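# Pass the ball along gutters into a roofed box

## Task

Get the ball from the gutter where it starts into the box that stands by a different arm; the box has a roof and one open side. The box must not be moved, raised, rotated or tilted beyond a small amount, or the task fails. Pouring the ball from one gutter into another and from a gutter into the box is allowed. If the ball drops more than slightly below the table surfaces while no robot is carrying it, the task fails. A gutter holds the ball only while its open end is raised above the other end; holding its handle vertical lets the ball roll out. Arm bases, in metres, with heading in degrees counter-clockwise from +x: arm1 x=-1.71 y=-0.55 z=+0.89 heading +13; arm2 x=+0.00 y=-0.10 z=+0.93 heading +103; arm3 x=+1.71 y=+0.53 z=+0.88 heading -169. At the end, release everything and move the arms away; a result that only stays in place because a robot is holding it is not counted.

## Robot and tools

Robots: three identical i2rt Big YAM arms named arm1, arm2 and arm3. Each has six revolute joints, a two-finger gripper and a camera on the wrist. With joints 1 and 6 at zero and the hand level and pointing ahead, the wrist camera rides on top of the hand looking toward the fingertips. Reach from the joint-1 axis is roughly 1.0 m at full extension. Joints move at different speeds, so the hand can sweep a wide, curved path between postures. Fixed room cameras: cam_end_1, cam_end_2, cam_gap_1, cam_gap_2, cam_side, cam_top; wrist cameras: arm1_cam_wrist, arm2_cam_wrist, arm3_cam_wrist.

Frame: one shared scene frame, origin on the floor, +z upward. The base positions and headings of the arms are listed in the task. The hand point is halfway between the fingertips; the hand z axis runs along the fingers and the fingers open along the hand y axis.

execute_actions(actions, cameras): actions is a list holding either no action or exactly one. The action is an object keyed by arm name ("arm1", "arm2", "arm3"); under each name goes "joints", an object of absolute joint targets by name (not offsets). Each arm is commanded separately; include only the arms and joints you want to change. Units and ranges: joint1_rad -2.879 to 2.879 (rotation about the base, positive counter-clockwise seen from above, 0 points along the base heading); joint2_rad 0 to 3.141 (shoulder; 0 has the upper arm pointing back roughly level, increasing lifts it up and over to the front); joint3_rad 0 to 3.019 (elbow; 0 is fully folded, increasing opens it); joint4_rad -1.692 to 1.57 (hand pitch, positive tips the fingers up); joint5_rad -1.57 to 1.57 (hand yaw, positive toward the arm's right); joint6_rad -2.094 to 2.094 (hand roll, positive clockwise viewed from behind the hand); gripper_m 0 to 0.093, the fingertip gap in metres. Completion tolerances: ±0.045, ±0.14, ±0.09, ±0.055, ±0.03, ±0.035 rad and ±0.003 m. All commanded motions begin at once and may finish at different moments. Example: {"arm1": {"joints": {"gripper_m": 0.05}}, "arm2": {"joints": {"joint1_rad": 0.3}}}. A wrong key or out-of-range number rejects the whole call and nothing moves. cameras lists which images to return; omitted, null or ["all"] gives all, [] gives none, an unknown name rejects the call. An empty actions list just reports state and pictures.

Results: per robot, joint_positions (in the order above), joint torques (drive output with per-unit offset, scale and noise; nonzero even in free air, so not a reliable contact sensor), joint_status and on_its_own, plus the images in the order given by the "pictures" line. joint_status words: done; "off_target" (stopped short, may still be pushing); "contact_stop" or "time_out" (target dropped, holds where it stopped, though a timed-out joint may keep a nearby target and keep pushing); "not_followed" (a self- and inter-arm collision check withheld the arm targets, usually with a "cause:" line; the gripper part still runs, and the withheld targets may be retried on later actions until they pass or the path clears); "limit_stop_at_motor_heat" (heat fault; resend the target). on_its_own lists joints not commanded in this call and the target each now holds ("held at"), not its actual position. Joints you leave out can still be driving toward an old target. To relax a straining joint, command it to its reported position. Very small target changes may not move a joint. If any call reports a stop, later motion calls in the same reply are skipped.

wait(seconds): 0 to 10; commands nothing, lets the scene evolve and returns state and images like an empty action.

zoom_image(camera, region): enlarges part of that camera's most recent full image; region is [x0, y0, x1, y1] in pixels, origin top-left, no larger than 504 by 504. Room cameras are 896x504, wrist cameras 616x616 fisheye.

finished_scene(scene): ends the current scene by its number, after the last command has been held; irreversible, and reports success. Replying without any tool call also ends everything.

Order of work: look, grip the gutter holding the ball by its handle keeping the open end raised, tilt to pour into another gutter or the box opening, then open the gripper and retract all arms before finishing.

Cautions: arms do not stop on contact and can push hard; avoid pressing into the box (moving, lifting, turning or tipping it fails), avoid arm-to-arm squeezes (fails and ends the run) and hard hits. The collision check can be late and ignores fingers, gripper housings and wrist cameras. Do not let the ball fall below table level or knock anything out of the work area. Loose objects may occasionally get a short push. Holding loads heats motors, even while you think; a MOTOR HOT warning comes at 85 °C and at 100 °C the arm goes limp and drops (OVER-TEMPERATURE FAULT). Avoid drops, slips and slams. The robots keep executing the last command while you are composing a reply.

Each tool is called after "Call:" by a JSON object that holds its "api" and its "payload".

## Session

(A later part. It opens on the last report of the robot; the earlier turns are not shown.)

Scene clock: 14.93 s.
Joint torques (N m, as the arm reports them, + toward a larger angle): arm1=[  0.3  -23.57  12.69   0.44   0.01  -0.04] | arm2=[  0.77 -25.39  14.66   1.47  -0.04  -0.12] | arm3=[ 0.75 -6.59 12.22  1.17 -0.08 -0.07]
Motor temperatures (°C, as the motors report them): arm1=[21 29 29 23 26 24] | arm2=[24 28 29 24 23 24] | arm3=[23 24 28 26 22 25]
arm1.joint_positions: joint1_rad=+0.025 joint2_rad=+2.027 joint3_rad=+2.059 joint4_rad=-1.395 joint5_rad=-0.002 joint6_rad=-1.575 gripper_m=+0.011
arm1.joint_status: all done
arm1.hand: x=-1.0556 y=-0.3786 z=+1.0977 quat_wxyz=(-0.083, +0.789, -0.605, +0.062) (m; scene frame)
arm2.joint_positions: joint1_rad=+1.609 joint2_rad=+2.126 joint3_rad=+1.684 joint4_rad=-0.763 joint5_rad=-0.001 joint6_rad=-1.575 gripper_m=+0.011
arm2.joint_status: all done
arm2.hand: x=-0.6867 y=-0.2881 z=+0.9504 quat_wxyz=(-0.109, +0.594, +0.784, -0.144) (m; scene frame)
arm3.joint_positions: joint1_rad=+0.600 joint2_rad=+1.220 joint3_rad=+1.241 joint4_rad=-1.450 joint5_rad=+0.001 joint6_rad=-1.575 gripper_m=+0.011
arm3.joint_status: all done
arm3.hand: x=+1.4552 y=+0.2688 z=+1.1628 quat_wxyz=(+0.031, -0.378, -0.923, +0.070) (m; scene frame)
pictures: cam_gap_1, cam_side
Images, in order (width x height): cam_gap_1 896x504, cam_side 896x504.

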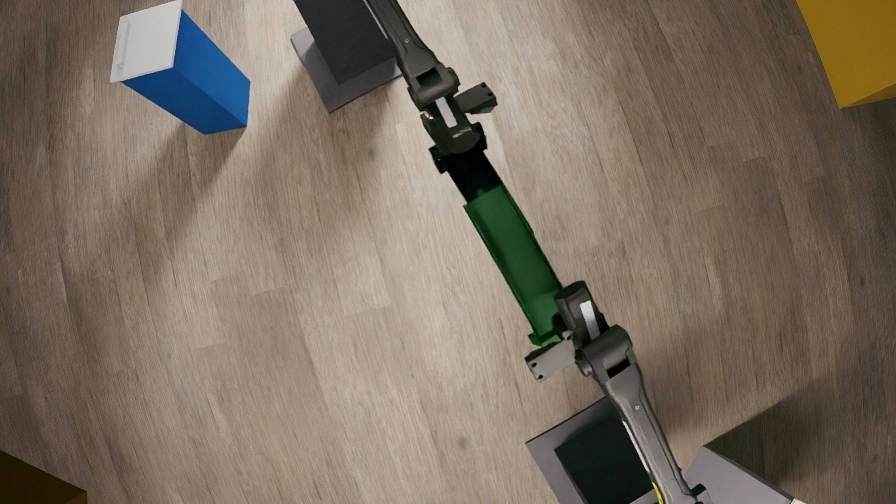

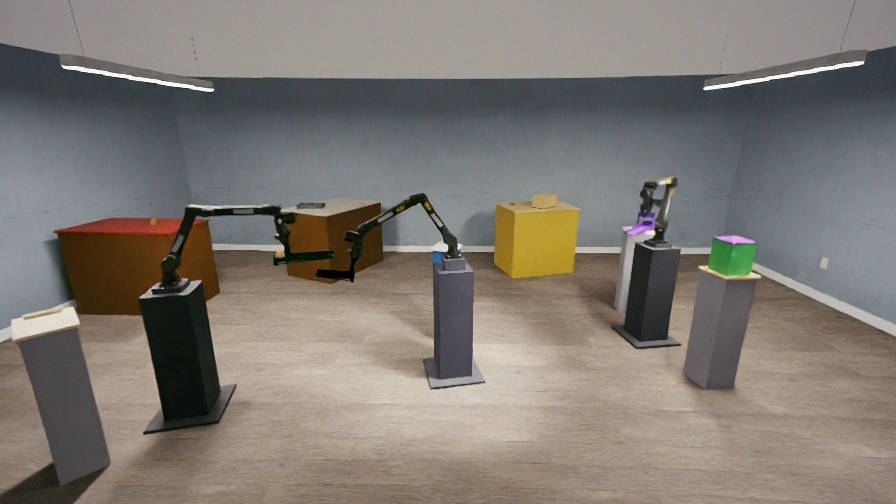

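Call:
{"api": "execute_actions", "payload": {"actions": [{"arm1":{"joints":{"joint4_rad":-1.54}}}], "cameras": ["cam_gap_1"]}}

Call:
{"api": "wait", "payload": {"seconds": 2}}

Scene clock: 15.80 s.
Joint torques (N m, as the arm reports them, + toward a larger angle): arm1=[  0.52 -23.13  12.45   0.05   0.01  -0.06] | arm2=[  0.54 -25.84  14.72   1.22  -0.08  -0.06] | arm3=[ 0.61 -6.47 12.13  1.17 -0.08 -0.06]
Motor temperatures (°C, as the motors report them): arm1=[21 29 29 23 26 24] | arm2=[24 29 30 24 23 24] | arm3=[23 24 28 26 22 25]
arm1.joint_positions: joint1_rad=+0.025 joint2_rad=+2.027 joint3_rad=+2.059 joint4_rad=-1.532 joint5_rad=-0.002 joint6_rad=-1.575 gripper_m=+0.011
arm1.joint_status: all done
arm1.hand: x=-1.0877 y=-0.3871 z=+1.0930 quat_wxyz=(-0.029, +0.793, -0.608, +0.021) (m; scene frame)
arm2.joint_positions: joint1_rad=+1.609 joint2_rad=+2.126 joint3_rad=+1.684 joint4_rad=-0.763 joint5_rad=-0.001 joint6_rad=-1.575 gripper_m=+0.011
arm2.joint_status: not commanded
arm2.hand: x=-0.6867 y=-0.2881 z=+0.9504 quat_wxyz=(-0.109, +0.594, +0.784, -0.144) (m; scene frame)
arm3.joint_positions: joint1_rad=+0.600 joint2_rad=+1.220 joint3_rad=+1.241 joint4_rad=-1.450 joint5_rad=+0.001 joint6_rad=-1.575 gripper_m=+0.011
arm3.joint_status: not commanded
arm3.hand: x=+1.4552 y=+0.2688 z=+1.1628 quat_wxyz=(+0.031, -0.378, -0.923, +0.070) (m; scene frame)
pictures: cam_gap_1
Images, in order (width x height): cam_gap_1 896x504.

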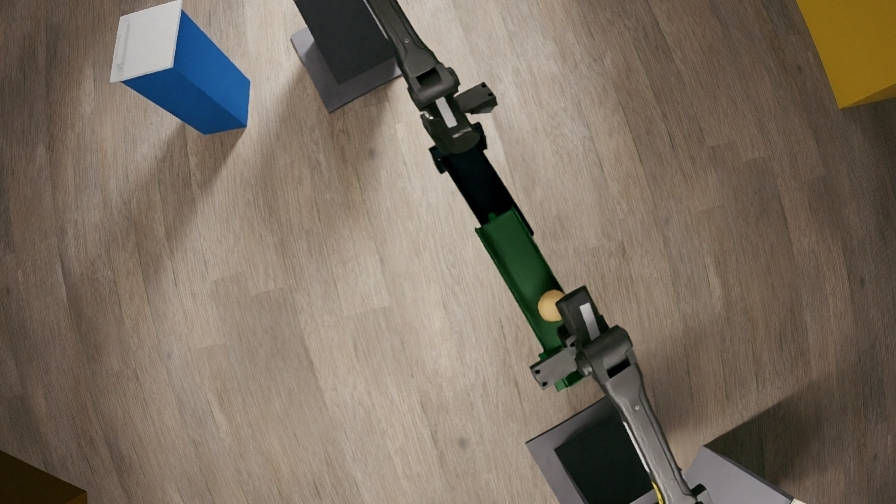

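Scene clock: 17.80 s.
Joint torques (N m, as the arm reports them, + toward a larger angle): arm1=[  0.47 -23.2   12.44   0.1    0.    -0.06] | arm2=[  1.08 -25.78  14.52   1.26  -0.08  -0.07] | arm3=[ 0.69 -6.44 12.15  1.18 -0.08 -0.07]
Motor temperatures (°C, as the motors report them): arm1=[21 29 29 23 26 24] | arm2=[24 29 30 24 23 24] | arm3=[23 24 29 26 22 25]
arm1.joint_positions: joint1_rad=+0.025 joint2_rad=+2.027 joint3_rad=+2.059 joint4_rad=-1.533 joint5_rad=-0.002 joint6_rad=-1.575 gripper_m=+0.011
arm1.joint_status: all done
arm1.hand: x=-1.0879 y=-0.3871 z=+1.0930 quat_wxyz=(-0.029, +0.793, -0.608, +0.020) (m; scene frame)
arm2.joint_positions: joint1_rad=+1.609 joint2_rad=+2.126 joint3_rad=+1.684 joint4_rad=-0.763 joint5_rad=-0.001 joint6_rad=-1.575 gripper_m=+0.011
arm2.joint_status: not commanded
arm2.hand: x=-0.6867 y=-0.2881 z=+0.9504 quat_wxyz=(-0.109, +0.594, +0.784, -0.144) (m; scene frame)
arm3.joint_positions: joint1_rad=+0.600 joint2_rad=+1.220 joint3_rad=+1.241 joint4_rad=-1.450 joint5_rad=+0.001 joint6_rad=-1.575 gripper_m=+0.011
arm3.joint_status: not commanded
arm3.hand: x=+1.4552 y=+0.2688 z=+1.1628 quat_wxyz=(+0.031, -0.378, -0.923, +0.070) (m; scene frame)
wait: 2.00 s; at rest by 0.27 s
pictures: arm1_cam_wrist, arm2_cam_wrist, arm3_cam_wrist, cam_end_1, cam_end_2, cam_gap_1, cam_gap_2, cam_side, cam_top
Images, in order (width x height): arm1_cam_wrist 616x616, arm2_cam_wrist 616x616, arm3_cam_wrist 616x616, cam_end_1 896x504, cam_end_2 896x504, cam_gap_1 896x504, cam_gap_2 896x504, cam_side 896x504, cam_top 896x504.

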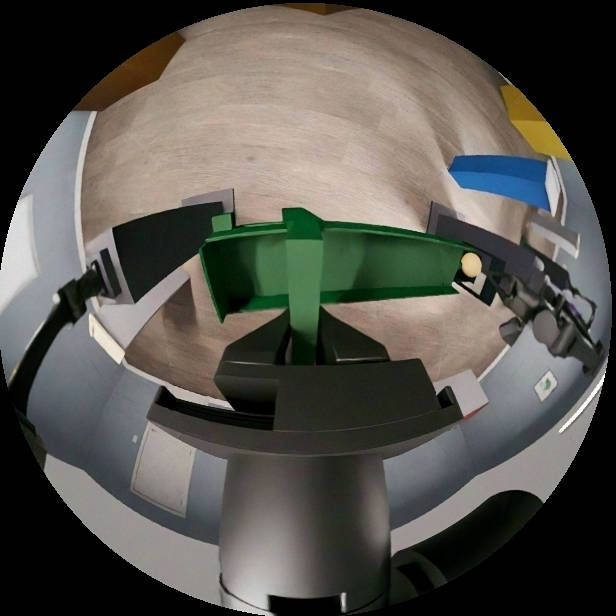

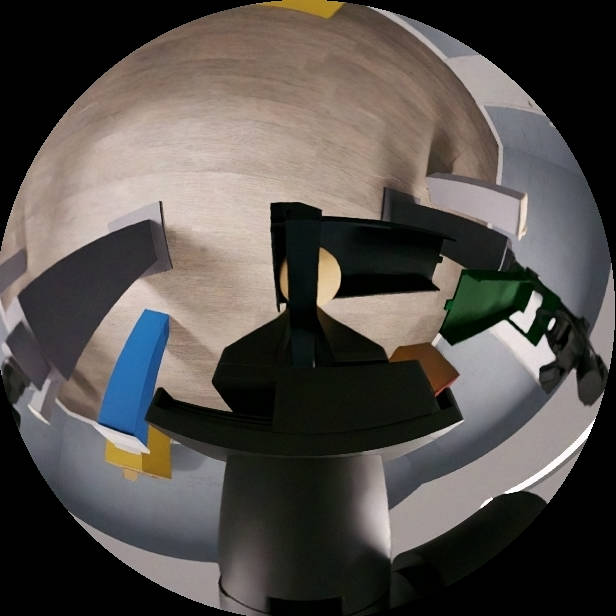

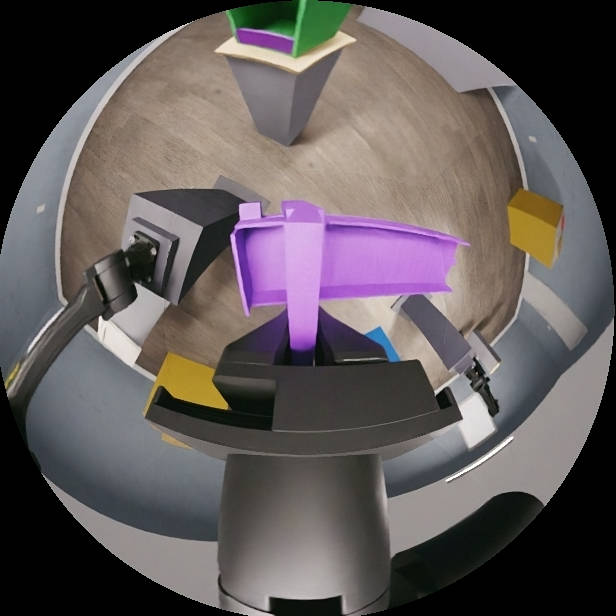

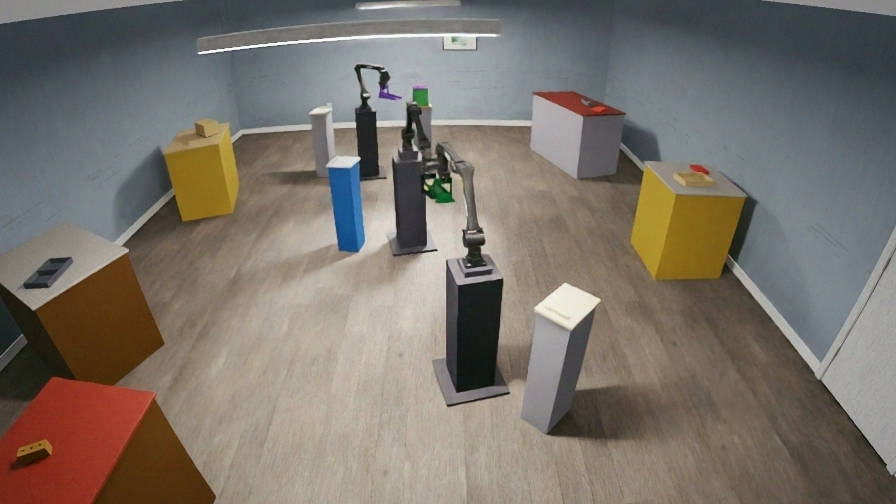

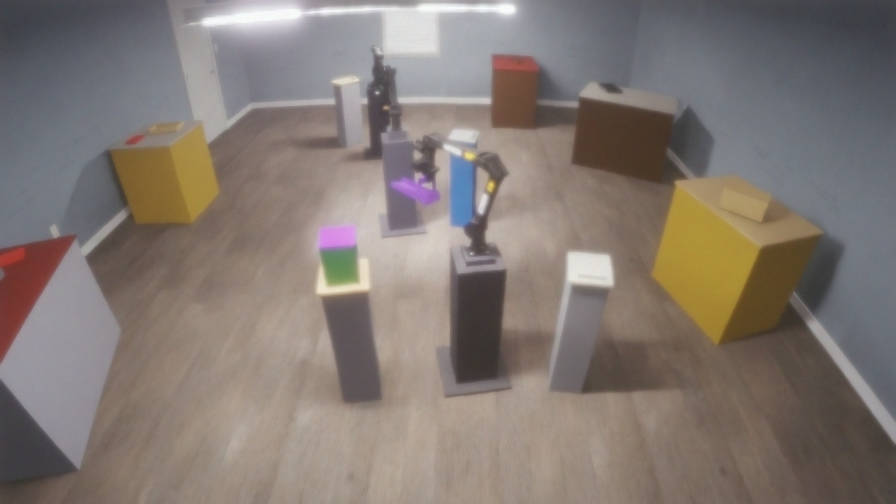

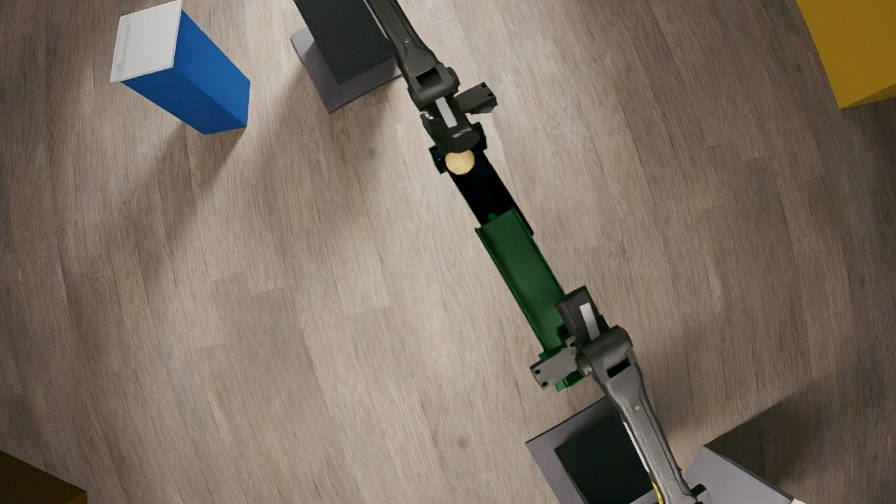

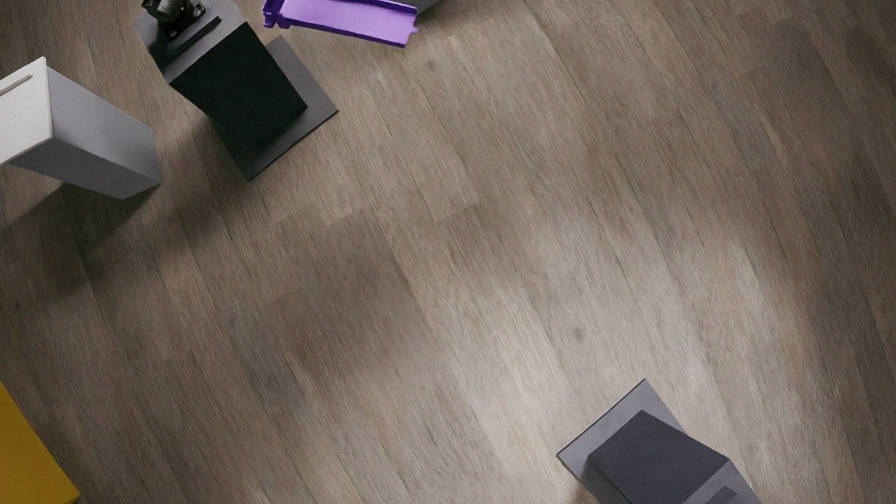

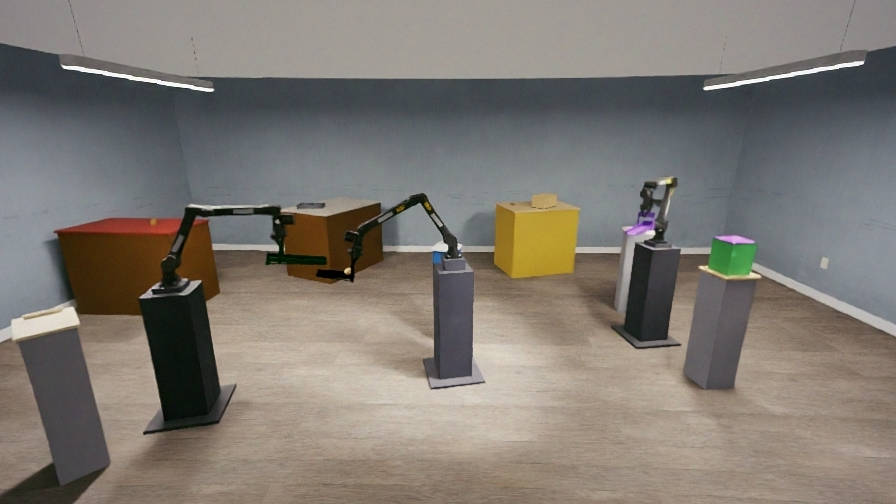

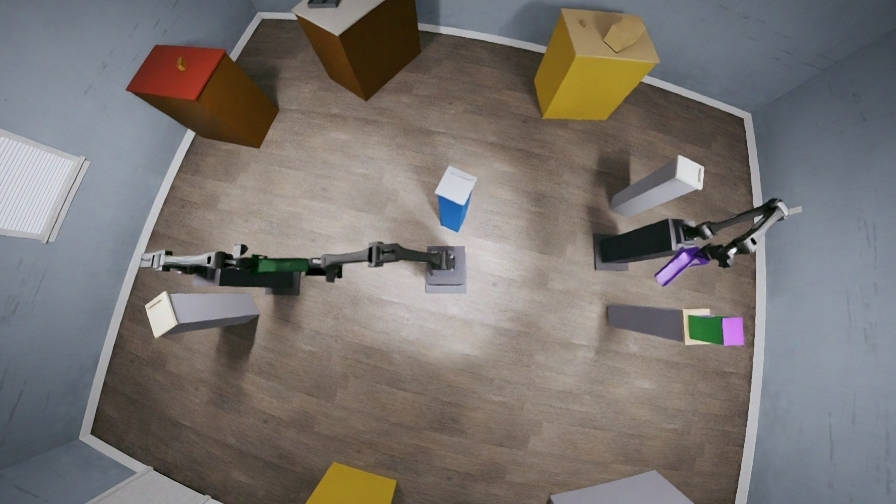

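Call:
{"api": "execute_actions", "payload": {"actions": [{"arm1":{"joints":{"joint1_rad":-0.25,"joint2_rad":1.9}},"arm3":{"joints":{"joint1_rad":0.17}}}], "cameras": []}}

Call:
{"api": "execute_actions", "payload": {"actions": [{"arm1":{"joints":{"joint1_rad":-2.285,"joint2_rad":1.72,"joint3_rad":1.565,"joint4_rad":-1.245,"joint5_rad":0.192,"joint6_rad":0.285}},"arm2":{"joints":{"joint1_rad":-1.445,"joint2_rad":1.93,"joint3_rad":2.08,"joint4_rad":-0.9}},"arm3":{"joints":{"joint2_rad":2.05,"joint3_rad":1.8,"joint4_rad":-1.04}}}], "cameras": []}}

Call:
{"api": "execute_actions", "payload": {"actions": [{"arm1":{"joints":{"joint2_rad":1.89}},"arm2":{"joints":{"joint2_rad":2.03,"joint4_rad":-1.29}},"arm3":{"joints":{"joint2_rad":2.21,"joint3_rad":2.08}}}], "cameras": ["arm1_cam_wrist","arm2_cam_wrist","cam_side","cam_gap_2"]}}

Call:
{"api": "zoom_image", "payload": {"camera": "cam_side", "region": [500, 170, 640, 270]}}

Scene clock: 19.50 s.
Joint torques (N m, as the arm reports them, + toward a larger angle): arm1=[  0.43 -19.49  12.61   0.4   -0.15  -0.06] | arm2=[  1.02 -26.4   14.39   1.29  -0.07  -0.11] | arm3=[ 0.81 -6.49 12.14  1.15 -0.11 -0.06]
Motor temperatures (°C, as the motors report them): arm1=[21 29 30 23 26 24] | arm2=[24 30 31 24 23 24] | arm3=[23 24 30 26 22 25]
arm1.joint_positions: joint1_rad=-0.246 joint2_rad=+1.890 joint3_rad=+2.059 joint4_rad=-1.533 joint5_rad=+0.002 joint6_rad=-1.575 gripper_m=+0.011
arm1.joint_status: all done
arm1.hand: x=-1.0828 y=-0.5615 z=+1.1776 quat_wxyz=(-0.072, +0.700, -0.706, +0.074) (m; scene frame)
arm2.joint_positions: joint1_rad=+1.609 joint2_rad=+2.126 joint3_rad=+1.684 joint4_rad=-0.763 joint5_rad=-0.001 joint6_rad=-1.575 gripper_m=+0.011
arm2.joint_status: not commanded
arm2.hand: x=-0.6867 y=-0.2881 z=+0.9504 quat_wxyz=(-0.109, +0.594, +0.784, -0.144) (m; scene frame)
arm3.joint_positions: joint1_rad=+0.169 joint2_rad=+1.220 joint3_rad=+1.241 joint4_rad=-1.450 joint5_rad=+0.002 joint6_rad=-1.575 gripper_m=+0.011
arm3.joint_status: all done
arm3.hand: x=+1.3691 y=+0.4027 z=+1.1627 quat_wxyz=(+0.043, -0.567, -0.820, +0.063) (m; scene frame)
pictures: none
No camera images: the call's "cameras" was empty. Leave "cameras" out to get every camera's image.

Scene clock: 22.27 s.
Joint torques (N m, as the arm reports them, + toward a larger angle): arm1=[  1.17 -19.1    8.72   0.59   0.25   0.11] | arm2=[  1.01 -27.26  12.98   1.15  -0.2   -0.01] | arm3=[  0.9  -17.04  11.13   1.46  -0.1   -0.06]
Motor temperatures (°C, as the motors report them): arm1=[21 30 30 23 26 24] | arm2=[24 30 32 24 23 24] | arm3=[23 25 30 26 22 25]
arm1.joint_positions: joint1_rad=-2.295 joint2_rad=+1.737 joint3_rad=+1.570 joint4_rad=-1.244 joint5_rad=+0.191 joint6_rad=+0.277 gripper_m=+0.011
arm1.joint_status: all done
arm1.hand: x=-2.0106 y=-1.0376 z=+1.0749 quat_wxyz=(+0.024, -0.916, -0.382, +0.121) (m; scene frame)
arm2.joint_positions: joint1_rad=-1.456 joint2_rad=+1.980 joint3_rad=+2.052 joint4_rad=-0.895 joint5_rad=+0.002 joint6_rad=-1.578 gripper_m=+0.011
arm2.joint_status: all done
arm2.hand: x=+0.7357 y=+0.1676 z=+1.2299 quat_wxyz=(-0.299, +0.763, -0.532, +0.213) (m; scene frame)
arm3.joint_positions: joint1_rad=+0.169 joint2_rad=+2.072 joint3_rad=+1.750 joint4_rad=-1.045 joint5_rad=+0.002 joint6_rad=-1.575 gripper_m=+0.011
arm3.joint_status: all done
arm3.hand: x=+1.0830 y=+0.2949 z=+0.9605 quat_wxyz=(+0.061, -0.565, -0.818, +0.089) (m; scene frame)
pictures: none
No camera images: the call's "cameras" was empty. Leave "cameras" out to get every camera's image.

Scene clock: 23.47 s.
Joint torques (N m, as the arm reports them, + toward a larger angle): arm1=[  1.1  -20.32   8.21   0.32   0.2    0.1 ] | arm2=[  0.9  -26.73  12.33   0.2   -0.23  -0.03] | arm3=[  0.88 -20.04  12.64   1.6   -0.1   -0.05]
Motor temperatures (°C, as the motors report them): arm1=[21 30 30 23 26 24] | arm2=[24 31 32 24 23 24] | arm3=[23 25 31 26 22 25]
arm1.joint_positions: joint1_rad=-2.293 joint2_rad=+1.901 joint3_rad=+1.567 joint4_rad=-1.245 joint5_rad=+0.192 joint6_rad=+0.278 gripper_m=+0.011
arm1.joint_status: all done
arm1.hand: x=-2.0106 y=-1.0387 z=+0.9841 quat_wxyz=(+0.077, -0.916, -0.390, +0.057) (m; scene frame)
arm2.joint_positions: joint1_rad=-1.456 joint2_rad=+2.060 joint3_rad=+2.052 joint4_rad=-1.280 joint5_rad=+0.002 joint6_rad=-1.578 gripper_m=+0.011
arm2.joint_status: all done
arm2.hand: x=+0.6676 y=+0.1428 z=+1.1251 quat_wxyz=(-0.115, +0.812, -0.566, +0.084) (m; scene frame)
arm3.joint_positions: joint1_rad=+0.169 joint2_rad=+2.246 joint3_rad=+2.013 joint4_rad=-1.046 joint5_rad=+0.002 joint6_rad=-1.575 gripper_m=+0.011
arm3.joint_status: all done
arm3.hand: x=+1.0092 y=+0.2672 z=+0.9532 quat_wxyz=(+0.086, -0.562, -0.813, +0.125) (m; scene frame)
pictures: arm1_cam_wrist, arm2_cam_wrist, cam_gap_2, cam_side
Images, in order (width x height): arm1_cam_wrist 616x616, arm2_cam_wrist 616x616, cam_gap_2 896x504, cam_side 896x504.

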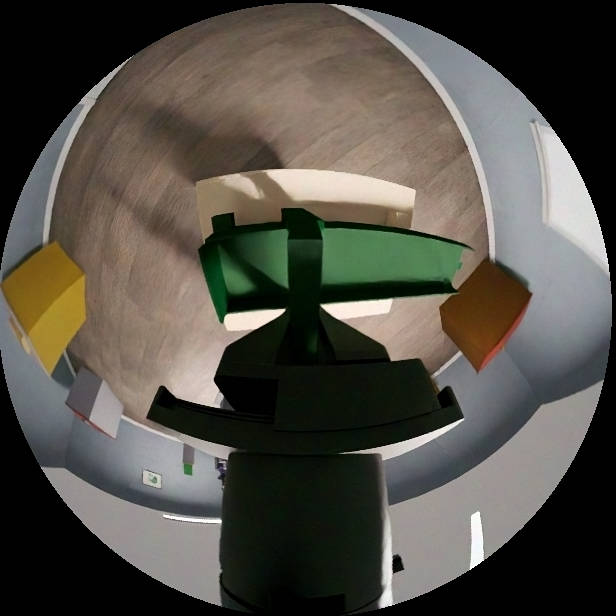

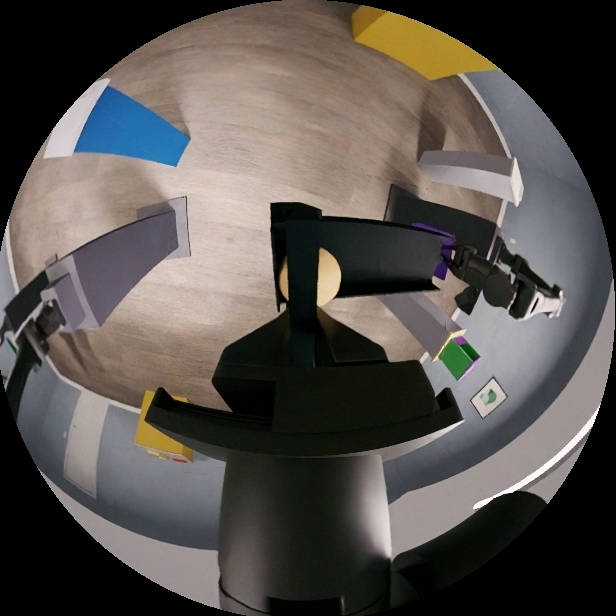

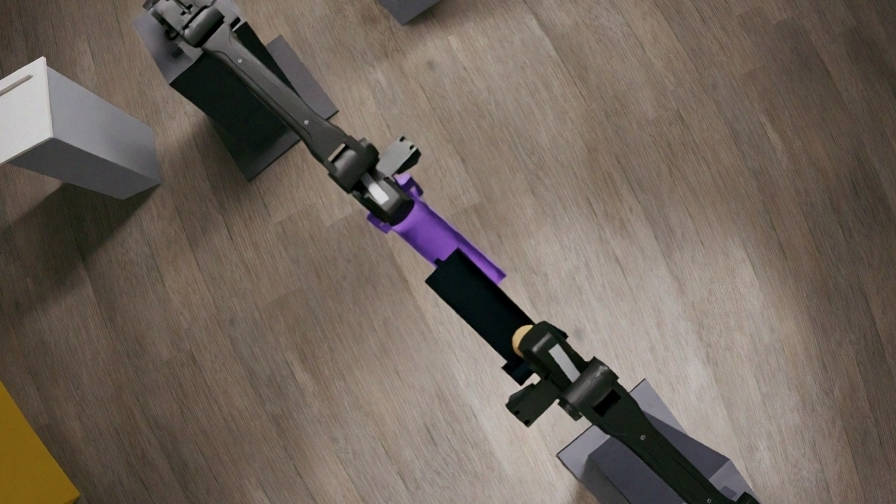

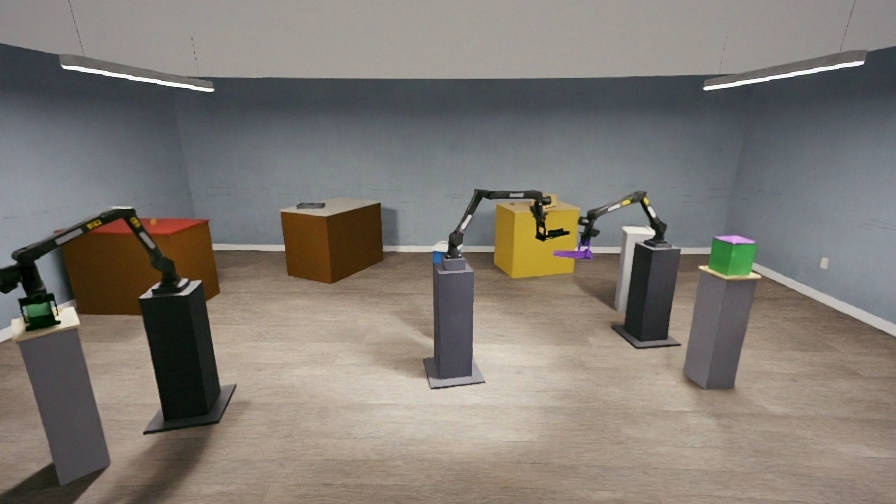

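Region (500, 170, 640, 270) of cam_side's 896x504 image, scaled by 3.600, with more detail than that image has; it fills the top 360 rows of this view, and the rest is white.

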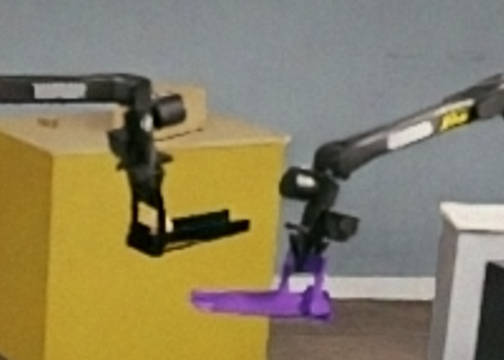

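Call:
{"api": "execute_actions", "payload": {"actions": [], "cameras": []}}

Call:
{"api": "execute_actions", "payload": {"actions": [{"arm1":{"joints":{"gripper_m":0.093}},"arm2":{"joints":{"joint2_rad":2.08,"joint4_rad":-1.25}},"arm3":{"joints":{"joint1_rad":0.135}}}], "cameras": ["cam_gap_2","arm2_cam_wrist","cam_side"]}}

Scene clock: 23.93 s.
Joint torques (N m, as the arm reports them, + toward a larger angle): arm1=[  1.09 -20.3    8.28   0.34   0.2    0.1 ] | arm2=[  1.38 -26.63  12.21   0.16  -0.18  -0.05] | arm3=[  0.95 -20.27  12.66   1.66  -0.11  -0.05]
Motor temperatures (°C, as the motors report them): arm1=[21 30 30 23 26 24] | arm2=[24 31 32 24 23 24] | arm3=[23 25 31 26 22 25]
arm1.joint_positions: joint1_rad=-2.293 joint2_rad=+1.901 joint3_rad=+1.567 joint4_rad=-1.245 joint5_rad=+0.192 joint6_rad=+0.278 gripper_m=+0.011
arm1.joint_status: all done
arm1.hand: x=-2.0106 y=-1.0387 z=+0.9841 quat_wxyz=(+0.077, -0.916, -0.390, +0.057) (m; scene frame)
arm2.joint_positions: joint1_rad=-1.456 joint2_rad=+2.060 joint3_rad=+2.052 joint4_rad=-1.280 joint5_rad=+0.002 joint6_rad=-1.578 gripper_m=+0.011
arm2.joint_status: all done
arm2.hand: x=+0.6676 y=+0.1428 z=+1.1251 quat_wxyz=(-0.115, +0.812, -0.566, +0.084) (m; scene frame)
arm3.joint_positions: joint1_rad=+0.169 joint2_rad=+2.246 joint3_rad=+2.013 joint4_rad=-1.046 joint5_rad=+0.002 joint6_rad=-1.575 gripper_m=+0.011
arm3.joint_status: all done
arm3.hand: x=+1.0092 y=+0.2672 z=+0.9532 quat_wxyz=(+0.086, -0.562, -0.813, +0.125) (m; scene frame)
pictures: none
No camera images: the call's "cameras" was empty. Leave "cameras" out to get every camera's image.

Scene clock: 24.77 s.
Joint torques (N m, as the arm reports them, + toward a larger angle): arm1=[  1.49 -19.55   8.37   0.34   0.24   0.1 ] | arm2=[  1.11 -24.69  12.36   1.79  -0.19  -0.14] | arm3=[  0.26 -20.24  12.66   1.64  -0.11  -0.05]
Motor temperatures (°C, as the motors report them): arm1=[21 30 30 23 26 24] | arm2=[24 31 32 24 23 24] | arm3=[23 26 31 26 22 25]
arm1.joint_positions: joint1_rad=-2.293 joint2_rad=+1.892 joint3_rad=+1.567 joint4_rad=-1.245 joint5_rad=+0.191 joint6_rad=+0.278 gripper_m=+0.093
arm1.joint_status: all done
arm1.hand: x=-2.0105 y=-1.0390 z=+0.9890 quat_wxyz=(+0.074, -0.916, -0.390, +0.060) (m; scene frame)
arm2.joint_positions: joint1_rad=-1.456 joint2_rad=+2.092 joint3_rad=+2.052 joint4_rad=-1.276 joint5_rad=+0.002 joint6_rad=-1.578 gripper_m=+0.011
arm2.joint_status: all done
arm2.hand: x=+0.6700 y=+0.1436 z=+1.1035 quat_wxyz=(-0.104, +0.814, -0.567, +0.076) (m; scene frame)
arm3.joint_positions: joint1_rad=+0.142 joint2_rad=+2.246 joint3_rad=+2.013 joint4_rad=-1.046 joint5_rad=+0.002 joint6_rad=-1.575 gripper_m=+0.011
arm3.joint_status: all done
arm3.hand: x=+1.0024 y=+0.2862 z=+0.9532 quat_wxyz=(+0.087, -0.573, -0.806, +0.124) (m; scene frame)
pictures: arm2_cam_wrist, cam_gap_2, cam_side
Images, in order (width x height): arm2_cam_wrist 616x616, cam_gap_2 896x504, cam_side 896x504.

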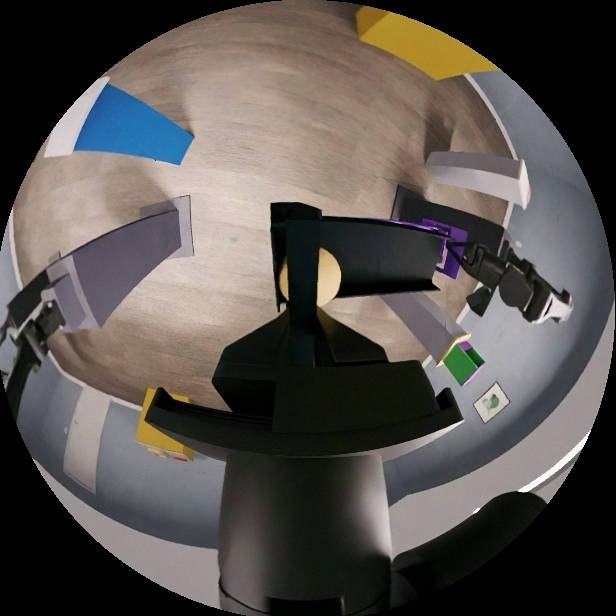

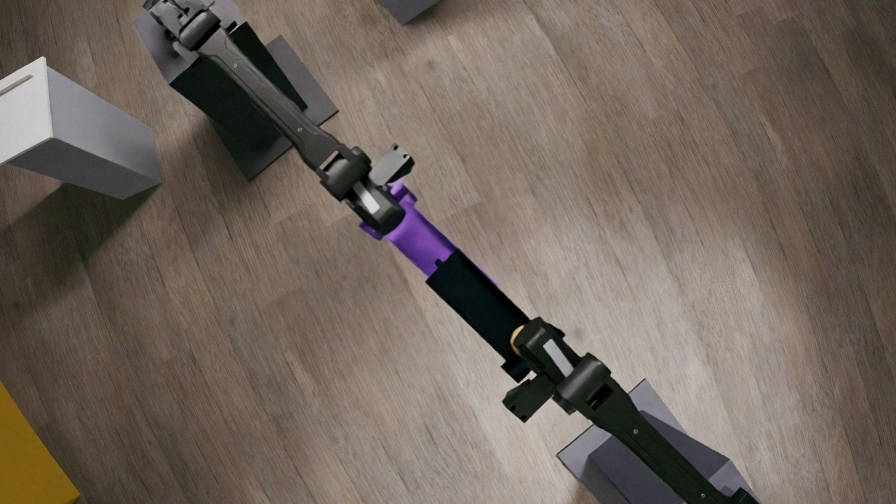

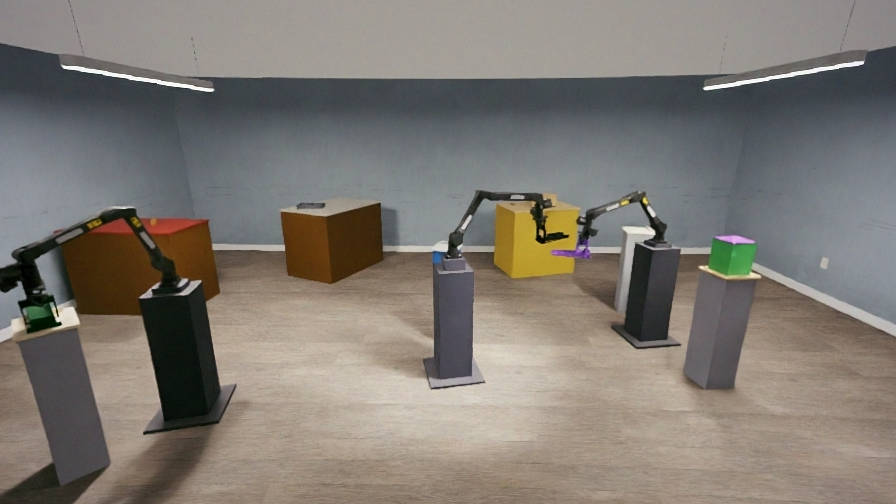

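Call:
{"api": "execute_actions", "payload": {"actions": [{"arm1":{"joints":{"joint2_rad":1.5}},"arm2":{"joints":{"joint2_rad":2.115,"joint4_rad":-1.43}}}], "cameras": ["cam_gap_2"]}}

Call:
{"api": "wait", "payload": {"seconds": 2}}

Scene clock: 26.73 s.
Joint torques (N m, as the arm reports them, + toward a larger angle): arm1=[  1.23 -14.49   9.62   1.04   0.23   0.08] | arm2=[  0.75 -25.17  11.92  -0.49  -0.15  -0.09] | arm3=[ -0.02 -19.86  12.68   1.69  -0.07  -0.07]
Motor temperatures (°C, as the motors report them): arm1=[21 30 30 23 26 24] | arm2=[24 31 32 24 23 24] | arm3=[23 26 32 26 22 25]
arm1.joint_positions: joint1_rad=-2.293 joint2_rad=+1.497 joint3_rad=+1.567 joint4_rad=-1.245 joint5_rad=+0.191 joint6_rad=+0.278 gripper_m=+0.093
arm1.joint_status: all done
arm1.hand: x=-1.9957 y=-1.0110 z=+1.2013 quat_wxyz=(-0.051, -0.906, -0.365, +0.211) (m; scene frame)
arm2.joint_positions: joint1_rad=-1.456 joint2_rad=+2.128 joint3_rad=+2.052 joint4_rad=-1.417 joint5_rad=+0.002 joint6_rad=-1.578 gripper_m=+0.011
arm2.joint_status: all done
arm2.hand: x=+0.6390 y=+0.1324 z=+1.0730 quat_wxyz=(-0.032, +0.820, -0.571, +0.025) (m; scene frame)
arm3.joint_positions: joint1_rad=+0.142 joint2_rad=+2.246 joint3_rad=+2.013 joint4_rad=-1.047 joint5_rad=+0.002 joint6_rad=-1.575 gripper_m=+0.011
arm3.joint_status: not commanded
arm3.hand: x=+1.0027 y=+0.2863 z=+0.9532 quat_wxyz=(+0.087, -0.573, -0.806, +0.123) (m; scene frame)
pictures: cam_gap_2
Images, in order (width x height): cam_gap_2 896x504.

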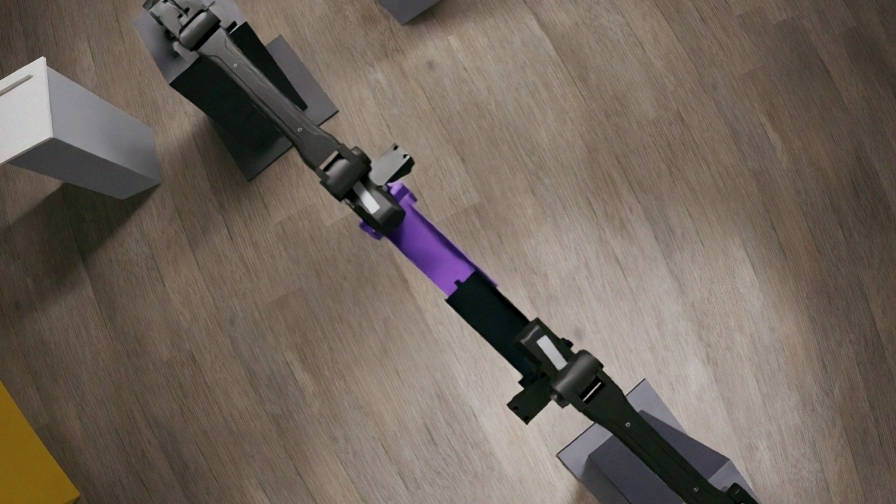

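Scene clock: 28.73 s.
Joint torques (N m, as the arm reports them, + toward a larger angle): arm1=[  0.99 -14.51   9.58   1.07   0.24   0.09] | arm2=[  1.1  -25.6   12.05  -0.48  -0.26  -0.11] | arm3=[  0.26 -20.26  12.61   1.7   -0.1   -0.05]
Motor temperatures (°C, as the motors report them): arm1=[21 29 30 23 26 24] | arm2=[24 31 32 24 23 24] | arm3=[23 27 33 26 22 25]
arm1.joint_positions: joint1_rad=-2.293 joint2_rad=+1.497 joint3_rad=+1.567 joint4_rad=-1.245 joint5_rad=+0.191 joint6_rad=+0.278 gripper_m=+0.093
arm1.joint_status: all done
arm1.hand: x=-1.9957 y=-1.0110 z=+1.2013 quat_wxyz=(-0.051, -0.906, -0.365, +0.211) (m; scene frame)
arm2.joint_positions: joint1_rad=-1.456 joint2_rad=+2.128 joint3_rad=+2.052 joint4_rad=-1.417 joint5_rad=+0.002 joint6_rad=-1.578 gripper_m=+0.011
arm2.joint_status: all done
arm2.hand: x=+0.6390 y=+0.1324 z=+1.0730 quat_wxyz=(-0.032, +0.820, -0.571, +0.025) (m; scene frame)
arm3.joint_positions: joint1_rad=+0.142 joint2_rad=+2.246 joint3_rad=+2.013 joint4_rad=-1.047 joint5_rad=+0.002 joint6_rad=-1.575 gripper_m=+0.011
arm3.joint_status: not commanded
arm3.hand: x=+1.0027 y=+0.2863 z=+0.9532 quat_wxyz=(+0.087, -0.573, -0.806, +0.123) (m; scene frame)
wait: 2.00 s; at rest by 0.27 s
pictures: arm1_cam_wrist, arm2_cam_wrist, arm3_cam_wrist, cam_end_1, cam_end_2, cam_gap_1, cam_gap_2, cam_side, cam_top
Images, in order (width x height): arm1_cam_wrist 616x616, arm2_cam_wrist 616x616, arm3_cam_wrist 616x616, cam_end_1 896x504, cam_end_2 896x504, cam_gap_1 896x504, cam_gap_2 896x504, cam_side 896x504, cam_top 896x504.

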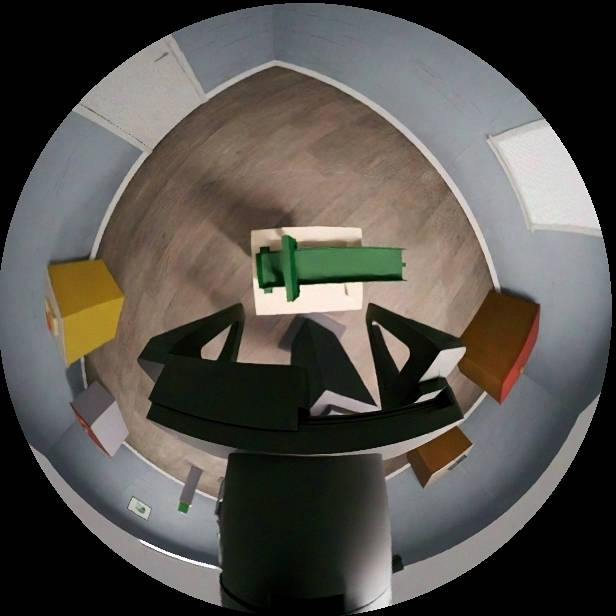

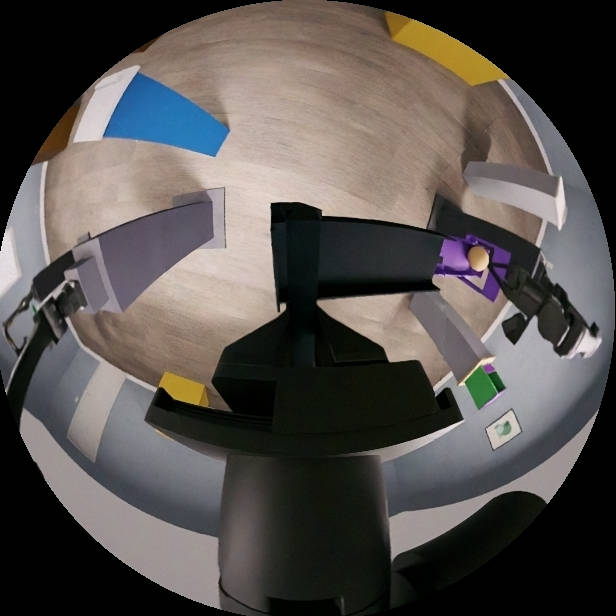

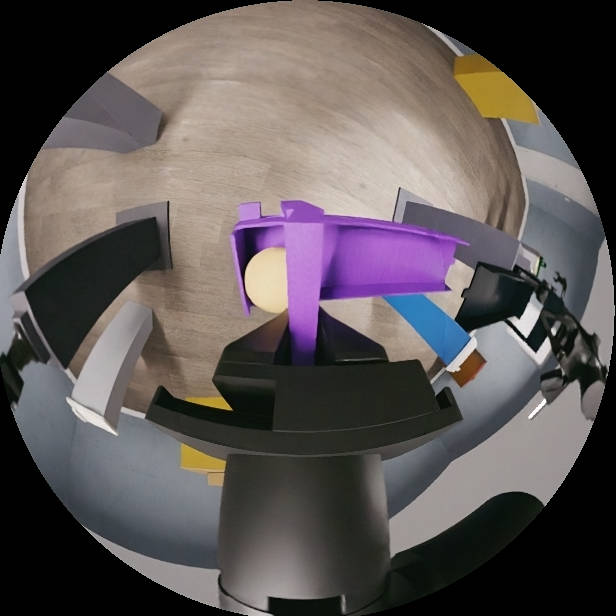

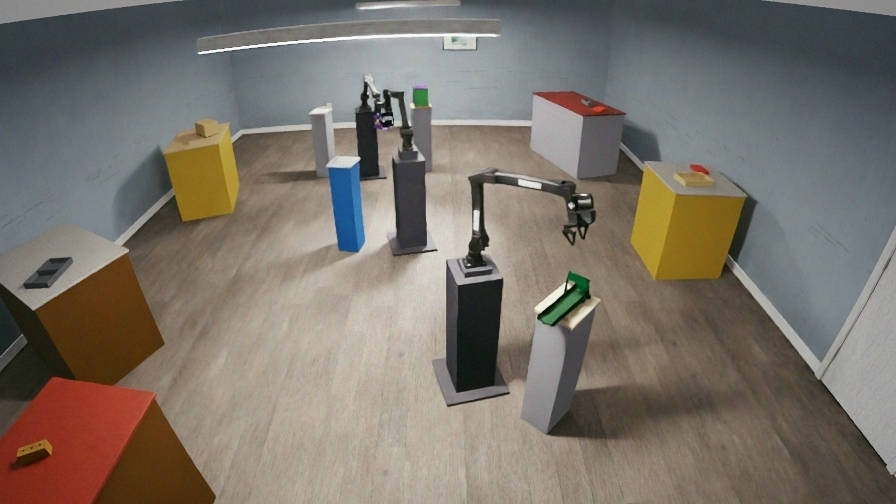

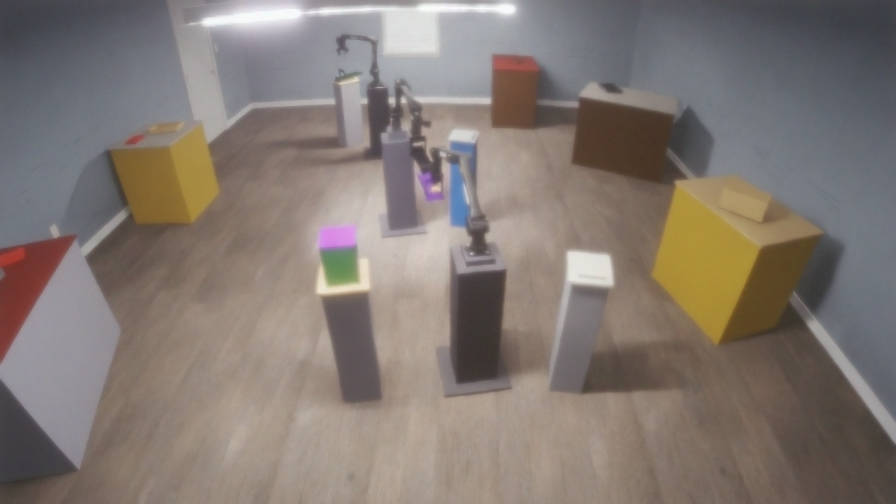

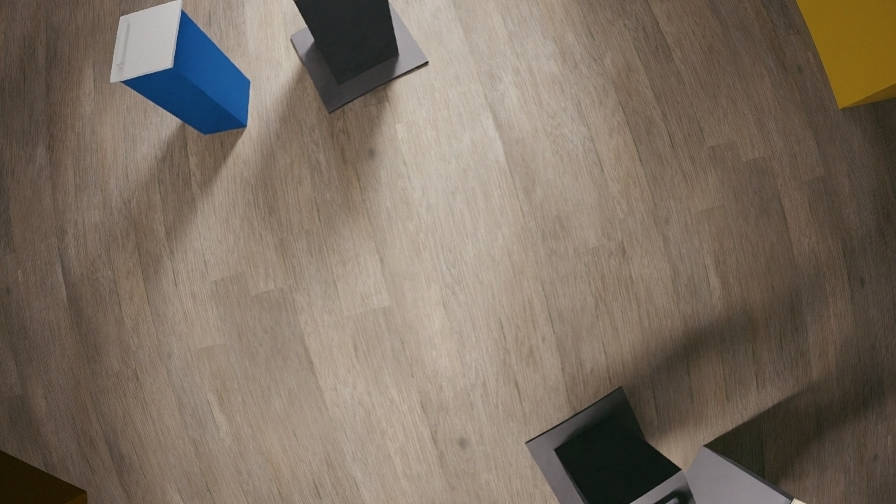

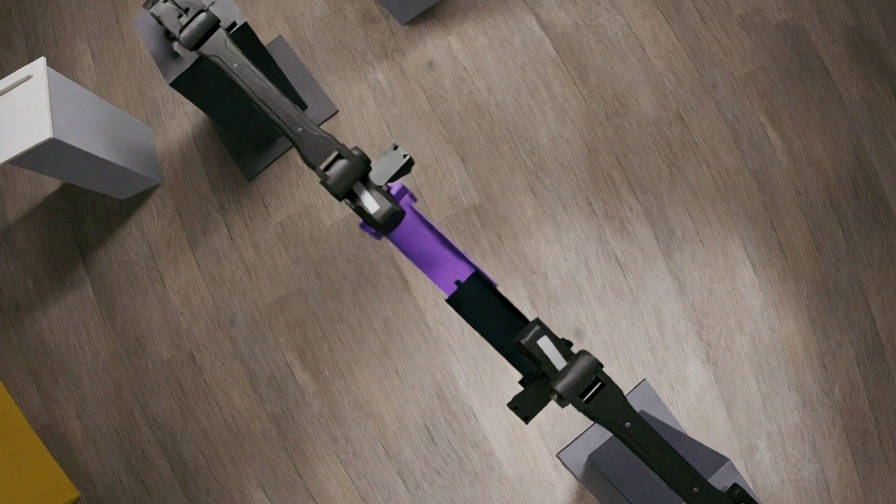

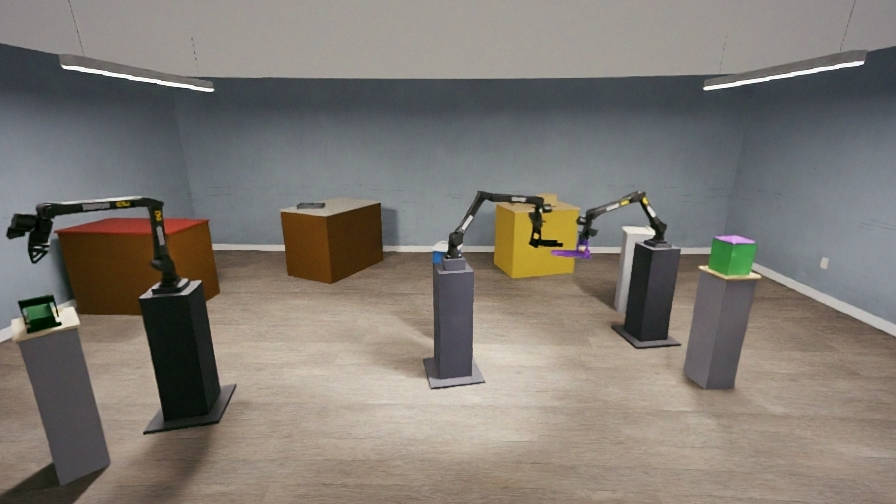

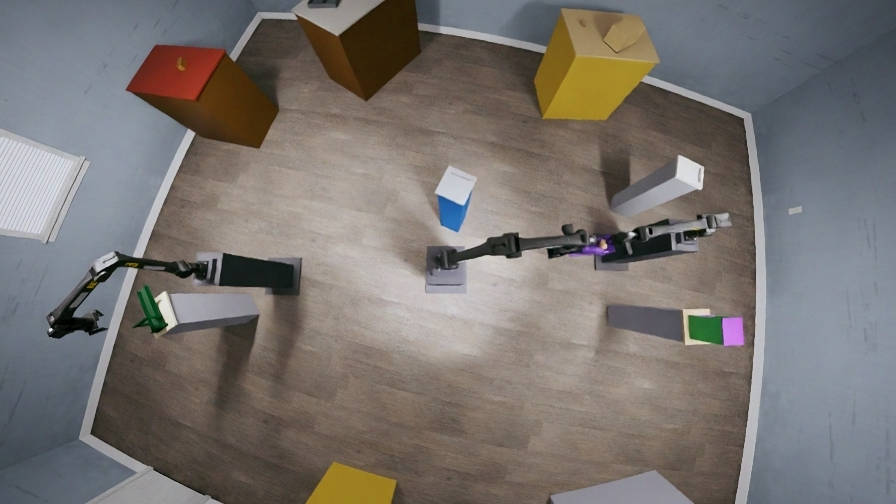

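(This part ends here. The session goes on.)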